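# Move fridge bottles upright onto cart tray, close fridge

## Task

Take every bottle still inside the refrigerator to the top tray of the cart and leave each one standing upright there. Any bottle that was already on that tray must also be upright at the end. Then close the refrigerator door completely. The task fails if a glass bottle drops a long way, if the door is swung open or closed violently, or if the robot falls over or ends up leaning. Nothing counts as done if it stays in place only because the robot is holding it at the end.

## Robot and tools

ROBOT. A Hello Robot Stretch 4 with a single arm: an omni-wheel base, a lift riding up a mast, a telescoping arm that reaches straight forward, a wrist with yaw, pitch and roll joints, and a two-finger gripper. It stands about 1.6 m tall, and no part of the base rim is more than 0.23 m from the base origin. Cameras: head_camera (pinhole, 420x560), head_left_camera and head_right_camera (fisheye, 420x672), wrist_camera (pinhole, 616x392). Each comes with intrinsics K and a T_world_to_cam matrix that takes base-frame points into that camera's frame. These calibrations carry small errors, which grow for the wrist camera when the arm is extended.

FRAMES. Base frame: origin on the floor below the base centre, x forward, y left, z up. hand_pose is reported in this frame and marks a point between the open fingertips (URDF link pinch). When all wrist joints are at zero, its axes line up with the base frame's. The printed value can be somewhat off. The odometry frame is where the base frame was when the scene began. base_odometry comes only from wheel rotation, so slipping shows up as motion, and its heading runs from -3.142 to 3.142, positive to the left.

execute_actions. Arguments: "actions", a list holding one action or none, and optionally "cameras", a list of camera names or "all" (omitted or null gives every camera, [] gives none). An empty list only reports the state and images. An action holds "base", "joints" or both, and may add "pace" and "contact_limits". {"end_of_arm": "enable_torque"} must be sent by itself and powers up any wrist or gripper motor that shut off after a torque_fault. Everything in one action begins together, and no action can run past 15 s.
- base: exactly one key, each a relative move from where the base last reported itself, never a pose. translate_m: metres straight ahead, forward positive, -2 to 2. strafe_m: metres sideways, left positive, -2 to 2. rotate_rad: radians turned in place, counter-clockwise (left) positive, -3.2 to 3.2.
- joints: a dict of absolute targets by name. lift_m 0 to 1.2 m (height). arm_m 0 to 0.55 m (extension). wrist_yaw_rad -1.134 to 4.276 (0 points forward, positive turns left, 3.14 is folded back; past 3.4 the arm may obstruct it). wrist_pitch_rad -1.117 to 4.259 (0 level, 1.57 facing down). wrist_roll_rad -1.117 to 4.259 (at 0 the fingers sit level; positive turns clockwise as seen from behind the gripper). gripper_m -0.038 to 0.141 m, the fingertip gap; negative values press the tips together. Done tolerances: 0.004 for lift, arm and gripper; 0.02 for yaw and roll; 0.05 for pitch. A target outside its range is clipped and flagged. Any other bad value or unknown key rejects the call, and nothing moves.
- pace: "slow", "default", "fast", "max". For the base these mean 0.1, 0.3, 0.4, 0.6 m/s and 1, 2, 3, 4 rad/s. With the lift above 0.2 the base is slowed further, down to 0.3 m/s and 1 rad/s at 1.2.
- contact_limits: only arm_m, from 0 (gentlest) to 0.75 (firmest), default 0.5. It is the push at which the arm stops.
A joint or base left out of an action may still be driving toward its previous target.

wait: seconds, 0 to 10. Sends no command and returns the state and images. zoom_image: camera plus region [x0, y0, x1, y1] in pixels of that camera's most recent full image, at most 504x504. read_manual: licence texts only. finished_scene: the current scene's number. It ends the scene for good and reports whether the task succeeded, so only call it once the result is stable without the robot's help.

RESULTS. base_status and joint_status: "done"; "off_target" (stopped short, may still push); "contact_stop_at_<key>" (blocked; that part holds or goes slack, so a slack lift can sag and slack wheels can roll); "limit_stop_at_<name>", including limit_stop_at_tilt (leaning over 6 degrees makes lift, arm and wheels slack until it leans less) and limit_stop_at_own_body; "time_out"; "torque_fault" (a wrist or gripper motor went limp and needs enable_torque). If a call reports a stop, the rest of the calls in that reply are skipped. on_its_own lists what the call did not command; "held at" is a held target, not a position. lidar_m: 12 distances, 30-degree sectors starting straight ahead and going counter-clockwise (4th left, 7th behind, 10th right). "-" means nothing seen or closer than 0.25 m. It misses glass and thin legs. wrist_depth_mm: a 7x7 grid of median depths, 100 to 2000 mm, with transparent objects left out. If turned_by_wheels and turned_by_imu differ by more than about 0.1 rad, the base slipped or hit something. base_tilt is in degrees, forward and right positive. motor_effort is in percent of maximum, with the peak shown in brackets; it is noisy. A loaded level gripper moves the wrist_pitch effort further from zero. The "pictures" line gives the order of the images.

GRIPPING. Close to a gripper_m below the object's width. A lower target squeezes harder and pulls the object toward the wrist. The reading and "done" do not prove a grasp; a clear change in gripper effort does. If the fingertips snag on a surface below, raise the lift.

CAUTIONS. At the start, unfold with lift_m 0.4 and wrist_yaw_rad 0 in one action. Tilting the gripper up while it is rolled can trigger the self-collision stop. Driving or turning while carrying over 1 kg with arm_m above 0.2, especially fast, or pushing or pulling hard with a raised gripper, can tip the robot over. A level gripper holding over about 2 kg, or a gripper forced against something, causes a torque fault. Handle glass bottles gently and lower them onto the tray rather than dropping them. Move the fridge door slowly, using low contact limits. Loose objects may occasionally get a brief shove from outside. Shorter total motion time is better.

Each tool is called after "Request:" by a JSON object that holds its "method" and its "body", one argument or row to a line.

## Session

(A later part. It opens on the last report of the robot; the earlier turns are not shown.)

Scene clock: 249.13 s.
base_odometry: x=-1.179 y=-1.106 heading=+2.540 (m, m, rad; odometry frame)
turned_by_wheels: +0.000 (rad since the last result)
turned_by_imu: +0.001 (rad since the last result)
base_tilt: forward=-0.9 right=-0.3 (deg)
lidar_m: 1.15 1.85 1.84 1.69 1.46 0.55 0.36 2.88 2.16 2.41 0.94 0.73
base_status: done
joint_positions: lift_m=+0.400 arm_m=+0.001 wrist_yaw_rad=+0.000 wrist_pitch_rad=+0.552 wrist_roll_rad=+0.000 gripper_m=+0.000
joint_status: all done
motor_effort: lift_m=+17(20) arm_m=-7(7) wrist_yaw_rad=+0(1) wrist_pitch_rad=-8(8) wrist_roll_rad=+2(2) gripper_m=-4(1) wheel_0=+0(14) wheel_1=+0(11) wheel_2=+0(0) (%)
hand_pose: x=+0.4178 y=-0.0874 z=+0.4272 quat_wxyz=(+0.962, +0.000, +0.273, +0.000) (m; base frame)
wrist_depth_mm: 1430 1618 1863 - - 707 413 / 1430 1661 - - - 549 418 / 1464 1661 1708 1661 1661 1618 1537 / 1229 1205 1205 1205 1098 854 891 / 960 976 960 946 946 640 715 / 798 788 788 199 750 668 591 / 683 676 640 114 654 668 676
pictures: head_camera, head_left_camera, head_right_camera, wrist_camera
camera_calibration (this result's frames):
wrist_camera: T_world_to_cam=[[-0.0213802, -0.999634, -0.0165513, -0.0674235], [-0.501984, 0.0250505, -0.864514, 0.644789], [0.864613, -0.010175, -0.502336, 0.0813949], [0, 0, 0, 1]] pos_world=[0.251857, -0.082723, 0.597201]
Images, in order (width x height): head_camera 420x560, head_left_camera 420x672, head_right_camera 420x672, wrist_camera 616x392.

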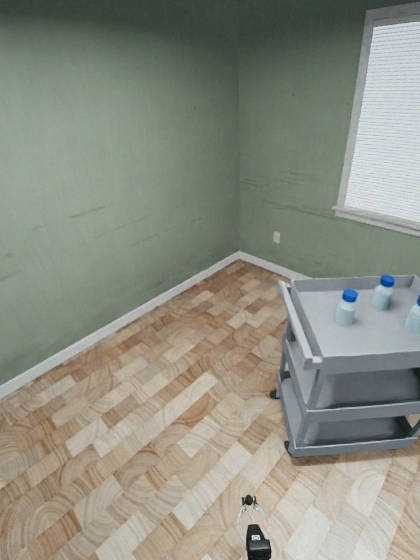

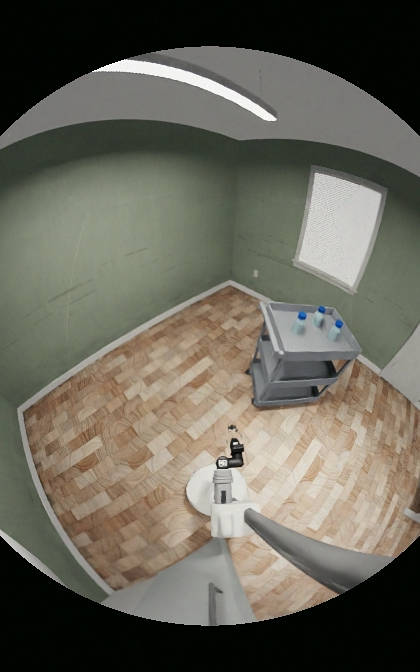

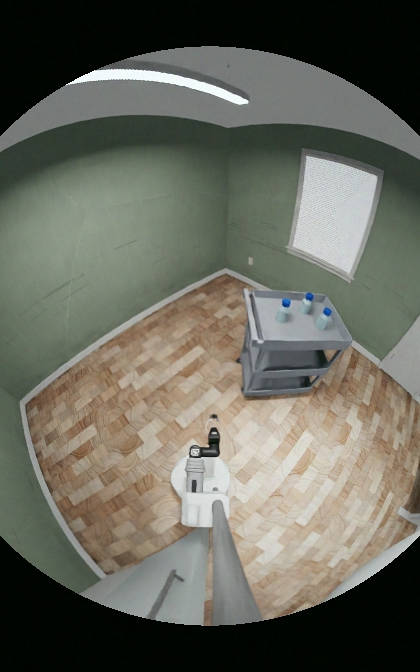

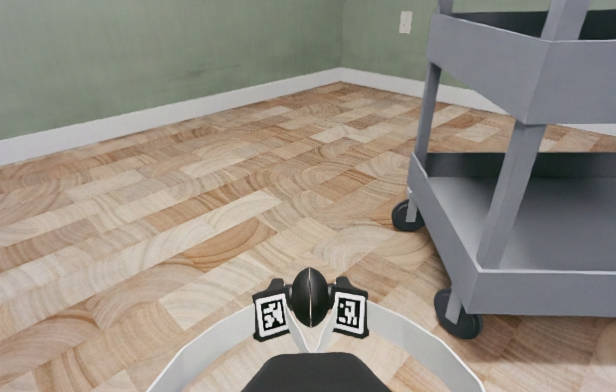

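Request:
{"method": "execute_actions", "body": {
  "actions": [
    {"base": {"translate_m": 0.14}, "joints": {"lift_m": 0.35}}
  ],
  "cameras": []
}}

Request:
{"method": "execute_actions", "body": {
  "actions": [
    {"base": {"rotate_rad": 3.07}}
  ],
  "cameras": ["head_camera", "head_left_camera", "wrist_camera"]
}}

Scene clock: 271.70 s.
base_odometry: x=-1.294 y=-1.026 heading=+2.541 (m, m, rad; odometry frame)
turned_by_wheels: +0.000 (rad since the last result)
turned_by_imu: +0.001 (rad since the last result)
base_tilt: forward=-0.9 right=-0.4 (deg)
lidar_m: 2.02 1.74 1.76 1.83 1.56 0.78 0.51 2.97 2.22 2.49 0.73 0.59
base_status: done
joint_positions: lift_m=+0.350 arm_m=+0.001 wrist_yaw_rad=+0.000 wrist_pitch_rad=+0.552 wrist_roll_rad=+0.000 gripper_m=+0.000
joint_status: all done
motor_effort: lift_m=+16(16) arm_m=-7(7) wrist_yaw_rad=+1(1) wrist_pitch_rad=-9(7) wrist_roll_rad=+2(3) gripper_m=-3(4) wheel_0=+2(8) wheel_1=+2(5) wheel_2=+1(10) (%)
hand_pose: x=+0.4178 y=-0.0874 z=+0.3772 quat_wxyz=(+0.962, +0.000, +0.273, +0.000) (m; base frame)
wrist_depth_mm: 1281 1537 1808 - - 549 373 / 1366 1618 1921 - - 1808 402 / 1366 1537 1537 1537 1499 1537 1537 / 1118 1118 1118 1098 1098 798 750 / 878 878 878 878 854 634 389 / 732 723 715 199 699 559 413 / 621 615 580 114 603 535 439
pictures: none
No camera images: the call's "cameras" was empty. Leave "cameras" out to get every camera's image.

Scene clock: 274.53 s.
base_odometry: x=-1.294 y=-1.026 heading=-0.672 (m, m, rad; odometry frame)
turned_by_wheels: +3.070 (rad since the last result)
turned_by_imu: +3.139 (rad since the last result)
base_tilt: forward=-0.9 right=-0.3 (deg)
lidar_m: 0.51 2.96 2.26 2.54 0.79 0.60 2.11 1.75 1.74 1.87 1.57 0.83
base_status: done
joint_positions: lift_m=+0.350 arm_m=+0.001 wrist_yaw_rad=+0.000 wrist_pitch_rad=+0.552 wrist_roll_rad=+0.000 gripper_m=+0.000
joint_status: not commanded
motor_effort: lift_m=+18(19) arm_m=-7(7) wrist_yaw_rad=+0(0) wrist_pitch_rad=-7(7) wrist_roll_rad=+2(3) gripper_m=-5(7) wheel_0=-1(10) wheel_1=+1(8) wheel_2=+0(9) (%)
hand_pose: x=+0.4178 y=-0.0874 z=+0.3771 quat_wxyz=(+0.962, +0.000, +0.273, +0.000) (m; base frame)
wrist_depth_mm: - 268 303 377 492 798 1025 / - 290 322 404 544 931 1098 / 1576 332 343 436 609 1118 1160 / 1118 1025 362 477 683 1042 1098 / 878 842 392 512 788 866 866 / 741 723 410 199 699 723 723 / 621 615 462 114 597 609 615
pictures: head_camera, head_left_camera, wrist_camera
camera_calibration (this result's frames):
wrist_camera: T_world_to_cam=[[-0.0212634, -0.999637, -0.0165542, -0.0682713], [-0.501919, 0.0249935, -0.864553, 0.601485], [0.864653, -0.0100745, -0.502268, 0.0561731], [0, 0, 0, 1]] pos_world=[0.251875, -0.0827138, 0.5471]
Images, in order (width x height): head_camera 420x560, head_left_camera 420x672, wrist_camera 616x392.

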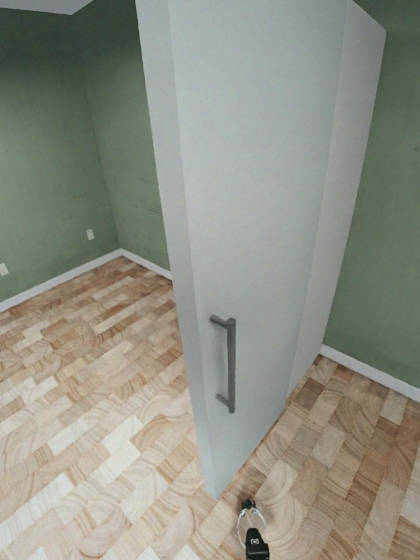

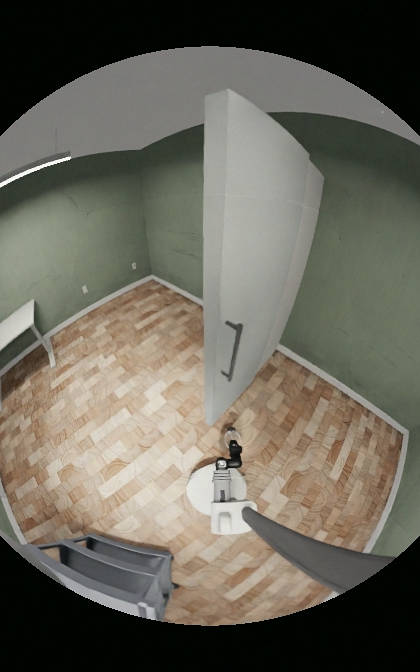

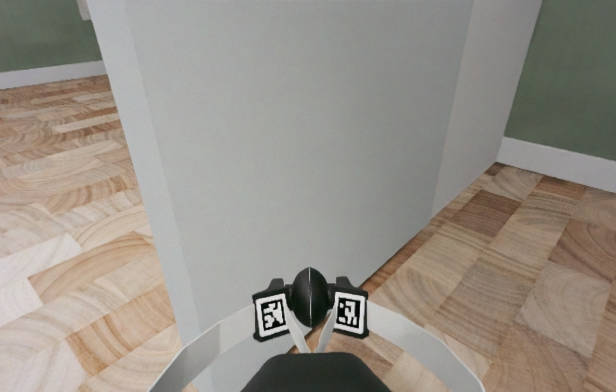

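Request:
{"method": "execute_actions", "body": {
  "actions": [
    {"joints": {"wrist_pitch_rad": 0.0, "arm_m": 0.12}}
  ],
  "cameras": ["head_camera", "wrist_camera"]
}}

Scene clock: 285.07 s.
base_odometry: x=-1.294 y=-1.026 heading=-0.672 (m, m, rad; odometry frame)
turned_by_wheels: +0.000 (rad since the last result)
turned_by_imu: +0.002 (rad since the last result)
base_tilt: forward=-0.9 right=-0.3 (deg)
lidar_m: 0.51 2.94 2.25 2.51 0.79 0.58 2.09 1.75 1.74 1.85 1.55 0.83
base_status: not commanded
joint_positions: lift_m=+0.350 arm_m=+0.119 wrist_yaw_rad=+0.000 wrist_pitch_rad=+0.003 wrist_roll_rad=+0.000 gripper_m=+0.000
joint_status: all done
motor_effort: lift_m=+19(19) arm_m=+7(5) wrist_yaw_rad=+1(0) wrist_pitch_rad=-9(18) wrist_roll_rad=+2(3) gripper_m=-3(3) wheel_0=-1(1) wheel_1=+1(1) wheel_2=+0(0) (%)
hand_pose: x=+0.5781 y=-0.0874 z=+0.5276 quat_wxyz=(+1.000, +0.000, +0.001, +0.000) (m; base frame)
wrist_depth_mm: 207 209 254 322 439 768 1042 / 207 208 253 319 436 778 1042 / 206 208 251 319 433 768 1042 / 206 207 250 317 430 759 1042 / 204 207 249 314 424 759 1042 / 202 206 235 199 402 750 1042 / 200 201 234 114 399 741 1025
pictures: head_camera, wrist_camera
camera_calibration (this result's frames):
wrist_camera: T_world_to_cam=[[-0.0094553, -0.999636, -0.0252734, -0.0645862], [0.0234422, 0.025046, -0.999411, 0.57954], [0.99968, -0.0100422, 0.0231968, -0.362165], [0, 0, 0, 1]] pos_world=[0.347853, -0.0827148, 0.585968]
Images, in order (width x height): head_camera 420x560, wrist_camera 616x392.

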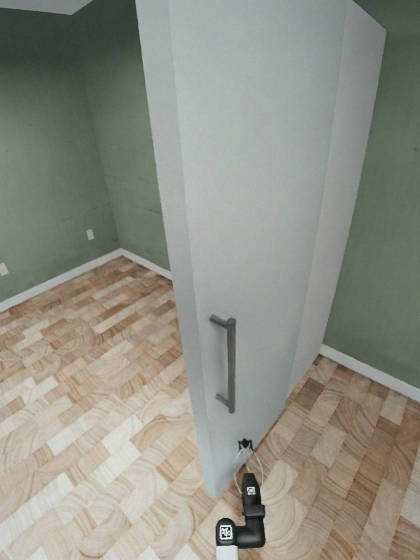

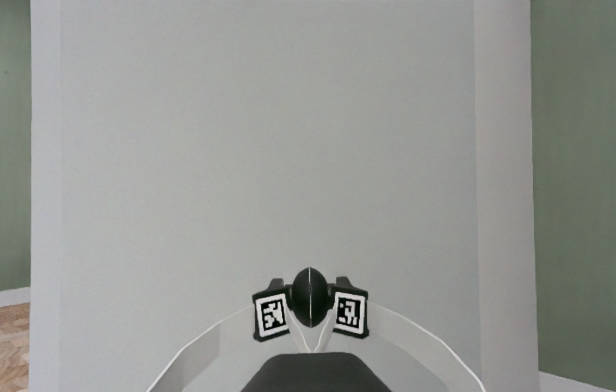

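Request:
{"method": "execute_actions", "body": {
  "actions": [
    {"base": {"translate_m": 0.4}, "pace": "slow"}
  ],
  "cameras": ["head_camera", "wrist_camera"]
}}

Scene clock: 294.17 s.
base_odometry: x=-0.981 y=-1.275 heading=-0.673 (m, m, rad; odometry frame)
turned_by_wheels: +0.000 (rad since the last result)
turned_by_imu: +0.000 (rad since the last result)
base_tilt: forward=-0.9 right=-0.3 (deg)
lidar_m: 0.70 2.38 2.11 2.18 2.50 0.99 1.01 2.01 2.02 1.51 1.26 0.63
base_status: done
joint_positions: lift_m=+0.350 arm_m=+0.119 wrist_yaw_rad=+0.000 wrist_pitch_rad=+0.003 wrist_roll_rad=+0.000 gripper_m=+0.000
joint_status: not commanded
motor_effort: lift_m=+19(19) arm_m=+7(7) wrist_yaw_rad=+1(17) wrist_pitch_rad=-8(9) wrist_roll_rad=+0(2) gripper_m=-4(5) wheel_0=+1(5) wheel_1=+1(3) wheel_2=-4(8) (%)
hand_pose: x=+0.5781 y=-0.0875 z=+0.5276 quat_wxyz=(+1.000, +0.000, +0.001, +0.000) (m; base frame)
wrist_depth_mm: - 574 473 397 340 297 270 / - - 473 394 338 297 268 / - - 477 392 338 297 267 / - - 473 394 338 296 268 / - - 473 394 338 296 267 / - 1808 466 200 317 294 267 / 1397 1229 433 114 329 285 266
pictures: head_camera, wrist_camera
camera_calibration (this result's frames):
wrist_camera: T_world_to_cam=[[-0.00987808, -0.999632, -0.0252733, -0.0644638], [0.0234616, 0.0250359, -0.999411, 0.579534], [0.999676, -0.0104652, 0.0232056, -0.362171], [0, 0, 0, 1]] pos_world=[0.34782, -0.0827394, 0.585968]
Images, in order (width x height): head_camera 420x560, wrist_camera 616x392.

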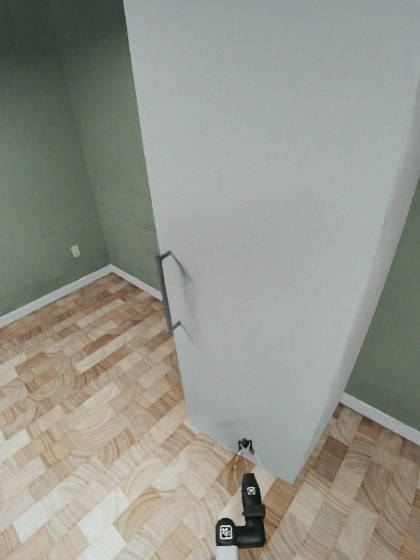

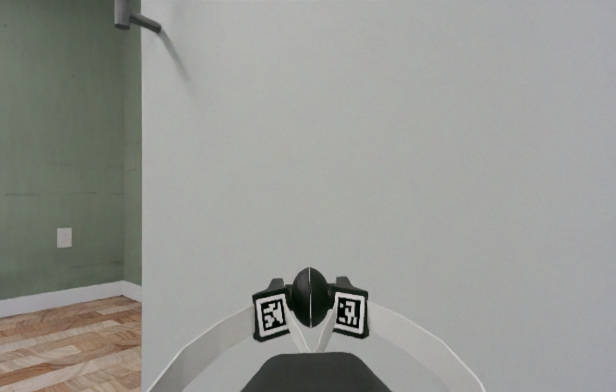

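The door coasted ahead of me. Let me check whether it is still moving.

Request:
{"method": "execute_actions", "body": {
  "actions": [],
  "cameras": ["head_camera", "head_left_camera", "wrist_camera"]
}}

Scene clock: 296.10 s.
base_odometry: x=-0.981 y=-1.275 heading=-0.673 (m, m, rad; odometry frame)
turned_by_wheels: +0.000 (rad since the last result)
turned_by_imu: +0.001 (rad since the last result)
base_tilt: forward=-0.9 right=-0.3 (deg)
lidar_m: 0.71 2.34 2.11 2.18 2.49 0.98 1.01 2.02 2.01 1.51 1.24 0.65
base_status: done
joint_positions: lift_m=+0.350 arm_m=+0.119 wrist_yaw_rad=+0.000 wrist_pitch_rad=+0.003 wrist_roll_rad=+0.000 gripper_m=+0.000
joint_status: not commanded
motor_effort: lift_m=+18(19) arm_m=+7(7) wrist_yaw_rad=+1(17) wrist_pitch_rad=-9(9) wrist_roll_rad=+3(2) gripper_m=-3(5) wheel_0=+1(5) wheel_1=+1(3) wheel_2=-3(8) (%)
hand_pose: x=+0.5781 y=-0.0875 z=+0.5276 quat_wxyz=(+1.000, +0.000, +0.001, +0.000) (m; base frame)
wrist_depth_mm: - - 591 452 370 314 278 / - - 585 452 370 315 278 / - - 585 455 370 312 277 / - - 585 452 370 314 276 / - - 585 452 370 312 277 / - - 580 199 342 314 277 / 1430 1397 512 114 359 298 276
pictures: head_camera, head_left_camera, wrist_camera
camera_calibration (this result's frames):
wrist_camera: T_world_to_cam=[[-0.00987816, -0.999632, -0.0252734, -0.0644637], [0.0234616, 0.025036, -0.999411, 0.579534], [0.999676, -0.0104653, 0.0232056, -0.362171], [0, 0, 0, 1]] pos_world=[0.34782, -0.0827395, 0.585968]
Images, in order (width x height): head_camera 420x560, head_left_camera 420x672, wrist_camera 616x392.

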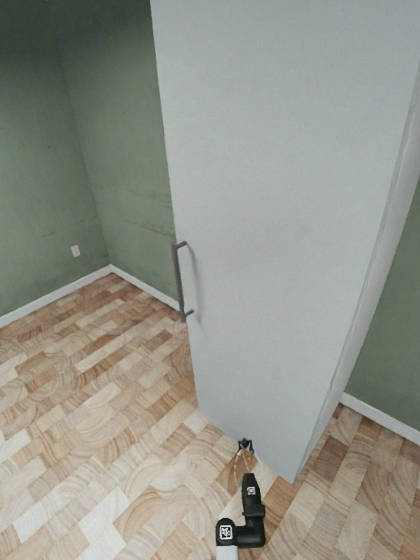

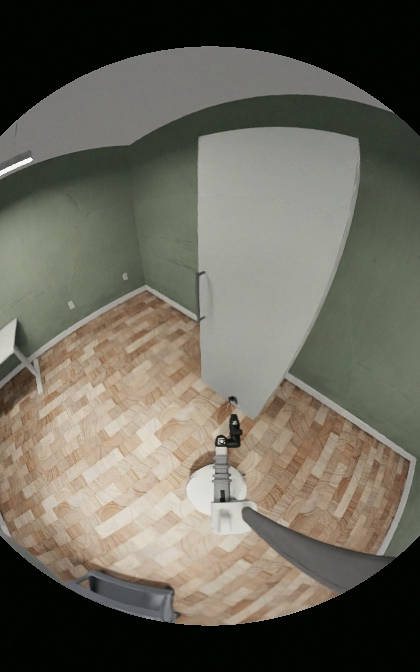

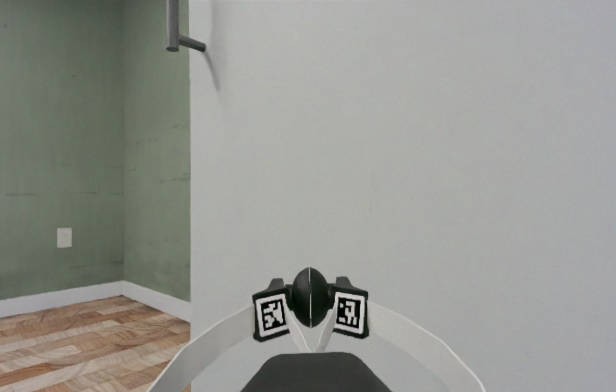

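Request:
{"method": "execute_actions", "body": {
  "actions": [],
  "cameras": ["head_camera", "head_right_camera"]
}}

Scene clock: 297.73 s.
base_odometry: x=-0.981 y=-1.275 heading=-0.673 (m, m, rad; odometry frame)
turned_by_wheels: +0.000 (rad since the last result)
turned_by_imu: +0.001 (rad since the last result)
base_tilt: forward=-0.9 right=-0.3 (deg)
lidar_m: 0.73 2.35 2.09 2.16 2.49 0.98 1.01 2.02 2.02 1.50 1.26 0.65
base_status: done
joint_positions: lift_m=+0.350 arm_m=+0.119 wrist_yaw_rad=+0.000 wrist_pitch_rad=+0.003 wrist_roll_rad=+0.000 gripper_m=+0.000
joint_status: not commanded
motor_effort: lift_m=+19(19) arm_m=+7(7) wrist_yaw_rad=+2(17) wrist_pitch_rad=-9(9) wrist_roll_rad=+2(2) gripper_m=-5(5) wheel_0=+1(5) wheel_1=+1(3) wheel_2=-4(8) (%)
hand_pose: x=+0.5781 y=-0.0875 z=+0.5276 quat_wxyz=(+1.000, +0.000, +0.001, +0.000) (m; base frame)
wrist_depth_mm: - - 585 455 373 315 278 / - - 585 455 370 314 277 / - - 585 455 370 314 278 / - - 585 452 370 312 276 / - - 585 452 368 312 277 / - - 580 200 342 312 276 / 1430 1397 517 114 359 298 277
pictures: head_camera, head_right_camera
Images, in order (width x height): head_camera 420x560, head_right_camera 420x672.

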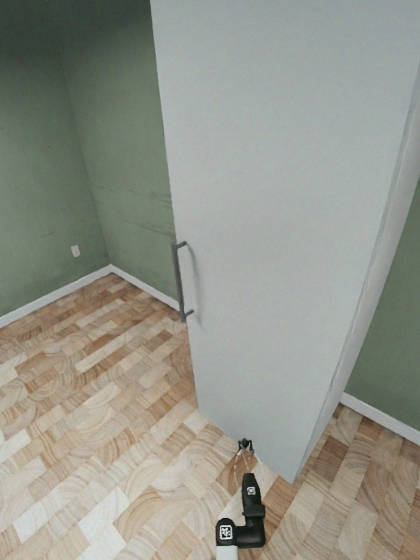

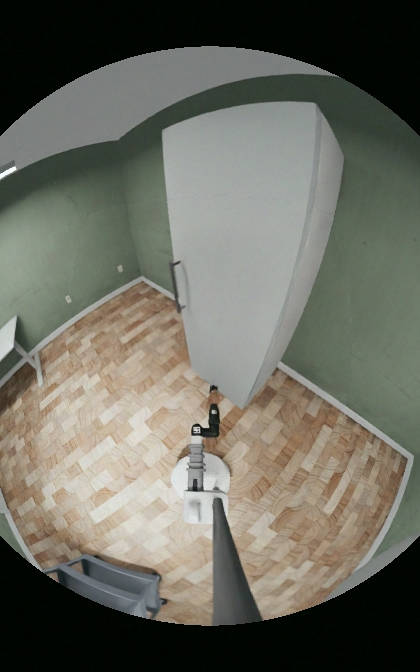

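Request:
{"method": "zoom_image", "body": {
  "camera": "head_camera",
  "region": [170, 330, 400, 500]
}}

Request:
{"method": "zoom_image", "body": {
  "camera": "head_right_camera",
  "region": [140, 80, 380, 240]
}}

Region (170, 330, 400, 500) of head_camera's 420x560 image, scaled by 2.191, with more detail than that image has; it fills the top 373 rows of this view, and the rest is white.

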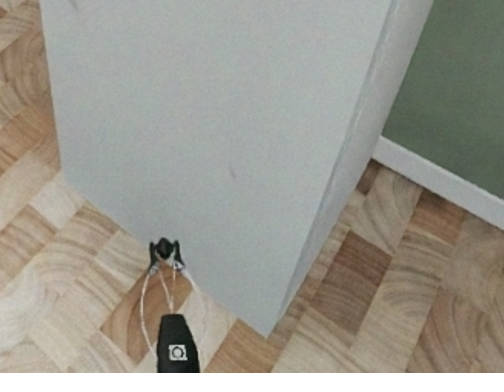

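Region (140, 80, 380, 240) of head_right_camera's 420x672 image, scaled by 2.100, with more detail than that image has.

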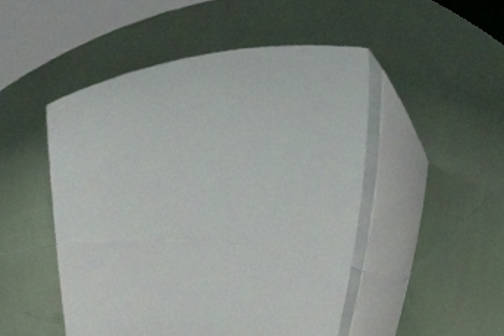

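Request:
{"method": "execute_actions", "body": {
  "actions": [
    {"joints": {"arm_m": 0.27}}
  ],
  "cameras": []
}}

Request:
{"method": "execute_actions", "body": {
  "actions": [
    {"joints": {"arm_m": 0.315}, "contact_limits": {"arm_m": 0.1}, "pace": "slow"}
  ],
  "cameras": ["wrist_camera"]
}}

Scene clock: 307.43 s.
base_odometry: x=-0.981 y=-1.275 heading=-0.673 (m, m, rad; odometry frame)
turned_by_wheels: +0.000 (rad since the last result)
turned_by_imu: +0.002 (rad since the last result)
base_tilt: forward=-0.9 right=-0.3 (deg)
lidar_m: 0.70 2.36 2.09 2.18 2.50 1.00 1.01 2.02 2.02 1.48 1.27 0.64
base_status: not commanded
joint_positions: lift_m=+0.350 arm_m=+0.269 wrist_yaw_rad=+0.000 wrist_pitch_rad=+0.002 wrist_roll_rad=+0.000 gripper_m=+0.000
joint_status: all done
motor_effort: lift_m=+18(19) arm_m=+7(6) wrist_yaw_rad=+0(2) wrist_pitch_rad=-8(9) wrist_roll_rad=+3(1) gripper_m=-5(1) wheel_0=+1(1) wheel_1=+1(1) wheel_2=-4(3) (%)
hand_pose: x=+0.7281 y=-0.0874 z=+0.5277 quat_wxyz=(+1.000, +0.000, +0.001, +0.000) (m; base frame)
wrist_depth_mm: - - 389 301 247 208 186 / - - 389 301 247 208 186 / - - 387 301 246 208 186 / - - 387 300 245 208 186 / - - 387 300 245 208 185 / - 1921 387 200 228 207 185 / 1430 1281 342 114 237 199 185
pictures: none
No camera images: the call's "cameras" was empty. Leave "cameras" out to get every camera's image.

Scene clock: 309.07 s.
base_odometry: x=-0.981 y=-1.275 heading=-0.673 (m, m, rad; odometry frame)
turned_by_wheels: +0.000 (rad since the last result)
turned_by_imu: +0.001 (rad since the last result)
base_tilt: forward=-0.9 right=-0.3 (deg)
lidar_m: 0.70 2.34 2.09 2.17 2.50 0.99 1.00 2.02 2.01 1.51 1.26 0.65
base_status: not commanded
joint_positions: lift_m=+0.350 arm_m=+0.314 wrist_yaw_rad=+0.000 wrist_pitch_rad=+0.002 wrist_roll_rad=+0.000 gripper_m=+0.000
joint_status: all done
motor_effort: lift_m=+18(18) arm_m=+8(5) wrist_yaw_rad=+2(1) wrist_pitch_rad=-8(10) wrist_roll_rad=+2(3) gripper_m=-3(6) wheel_0=+1(1) wheel_1=+1(1) wheel_2=-4(4) (%)
contact_limits: arm_m 0.1
hand_pose: x=+0.7730 y=-0.0874 z=+0.5277 quat_wxyz=(+1.000, +0.000, +0.001, +0.000) (m; base frame)
wrist_depth_mm: - - 330 257 210 177 160 / - - 330 256 209 177 160 / - - 329 255 208 177 159 / - - 329 255 209 176 159 / - - 329 255 208 177 159 / 1983 1756 325 197 193 176 159 / 1397 1205 291 114 202 168 159
pictures: wrist_camera
camera_calibration (this result's frames):
wrist_camera: T_world_to_cam=[[-0.00946893, -0.999636, -0.0252759, -0.0627361], [0.0237113, 0.0250455, -0.999405, 0.574839], [0.999674, -0.0100626, 0.0234655, -0.557082], [0, 0, 0, 1]] pos_world=[0.542676, -0.082716, 0.585983]
Images, in order (width x height): wrist_camera 616x392.

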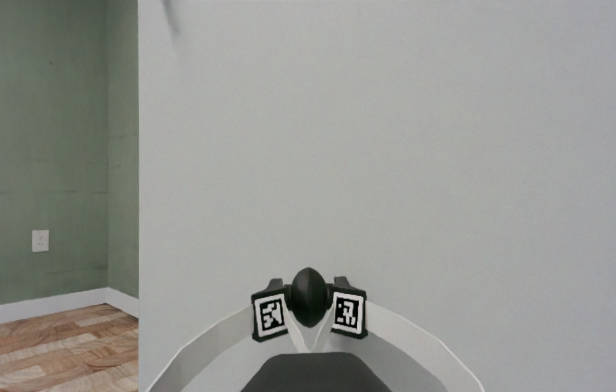

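Just touching now. A little further to confirm it's firm.

Request:
{"method": "execute_actions", "body": {
  "actions": [
    {"joints": {"arm_m": 0.33}, "contact_limits": {"arm_m": 0.1}, "pace": "slow"}
  ],
  "cameras": []
}}

Scene clock: 313.67 s.
base_odometry: x=-0.981 y=-1.275 heading=-0.672 (m, m, rad; odometry frame)
turned_by_wheels: +0.000 (rad since the last result)
turned_by_imu: +0.002 (rad since the last result)
base_tilt: forward=-0.9 right=-0.3 (deg)
lidar_m: 0.71 2.37 2.12 2.18 2.49 0.98 1.03 2.02 2.02 1.49 1.25 0.65
base_status: not commanded
joint_positions: lift_m=+0.350 arm_m=+0.328 wrist_yaw_rad=+0.002 wrist_pitch_rad=+0.002 wrist_roll_rad=+0.000 gripper_m=+0.000
joint_status: all done
motor_effort: lift_m=+18(18) arm_m=+12(12) wrist_yaw_rad=-7(7) wrist_pitch_rad=-8(13) wrist_roll_rad=+3(2) gripper_m=-1(3) wheel_0=+5(4) wheel_1=+2(2) wheel_2=-4(4) (%)
contact_limits: arm_m 0.1
hand_pose: x=+0.7874 y=-0.0867 z=+0.5277 quat_wxyz=(+1.000, +0.000, +0.001, +0.001) (m; base frame)
wrist_depth_mm: - - 317 246 200 169 152 / - - 317 246 200 168 152 / - - 317 245 200 168 152 / - - 317 244 199 168 151 / - - 317 244 200 168 151 / 1921 1808 205 196 189 168 151 / 1397 1205 301 114 189 164 151
pictures: none
No camera images: the call's "cameras" was empty. Leave "cameras" out to get every camera's image.

Request:
{"method": "execute_actions", "body": {
  "actions": [
    {"base": {"rotate_rad": 1.4}, "joints": {"arm_m": 0.05}}
  ],
  "cameras": ["head_left_camera", "head_right_camera"]
}}

Scene clock: 320.80 s.
base_odometry: x=-0.981 y=-1.275 heading=+0.727 (m, m, rad; odometry frame)
turned_by_wheels: +1.400 (rad since the last result)
turned_by_imu: +1.432 (rad since the last result)
base_tilt: forward=-0.9 right=-0.4 (deg)
lidar_m: 2.10 2.54 1.05 0.97 2.09 2.03 1.73 1.30 0.65 0.65 0.90 2.65
base_status: done
joint_positions: lift_m=+0.350 arm_m=+0.051 wrist_yaw_rad=+0.000 wrist_pitch_rad=+0.003 wrist_roll_rad=+0.000 gripper_m=+0.000
joint_status: all done
motor_effort: lift_m=+19(18) arm_m=-7(10) wrist_yaw_rad=+0(7) wrist_pitch_rad=-9(10) wrist_roll_rad=+2(2) gripper_m=-2(6) wheel_0=-2(13) wheel_1=-1(6) wheel_2=-2(11) (%)
hand_pose: x=+0.5107 y=-0.0874 z=+0.5276 quat_wxyz=(+1.000, +0.000, +0.001, +0.000) (m; base frame)
wrist_depth_mm: - - - - - - - / - - - - - - - / - - - - - - - / - - - - - - - / - - - - - - 1983 / - - - 200 1921 - - / 1430 1366 1205 114 1281 1366 1397
pictures: head_left_camera, head_right_camera
Images, in order (width x height): head_left_camera 420x672, head_right_camera 420x672.

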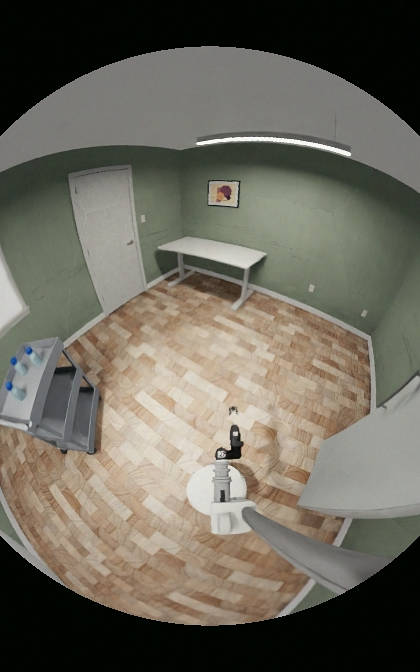

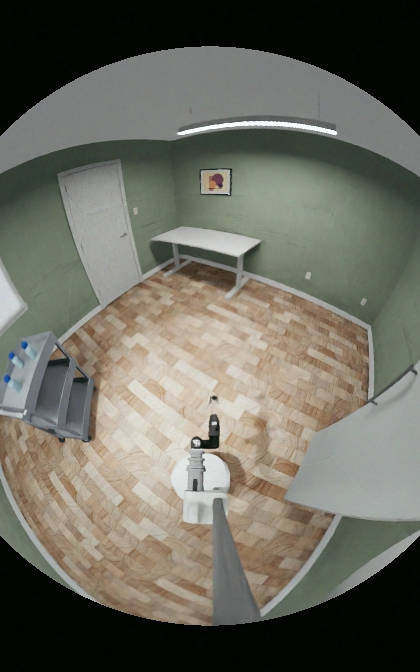

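Request:
{"method": "zoom_image", "body": {
  "camera": "head_left_camera",
  "region": [0, 320, 130, 470]
}}

Region (0, 320, 130, 470) of head_left_camera's 420x672 image, scaled by 3.360, with more detail than that image has; it fills the left 437 columns of this view, and the rest is white.

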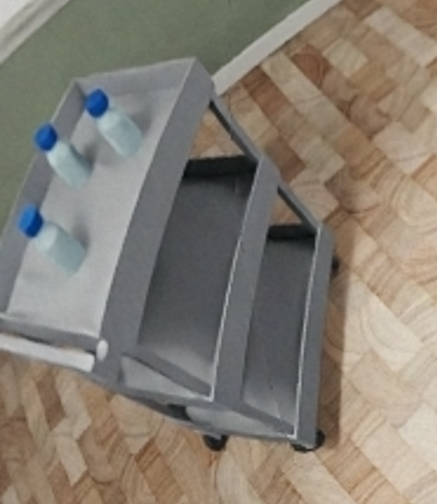

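All three bottles are upright (parallel to the cart's posts) and the door is shut.

Request:
{"method": "finished_scene", "body": {
  "scene": 2
}}

The scene is finished: the task was done.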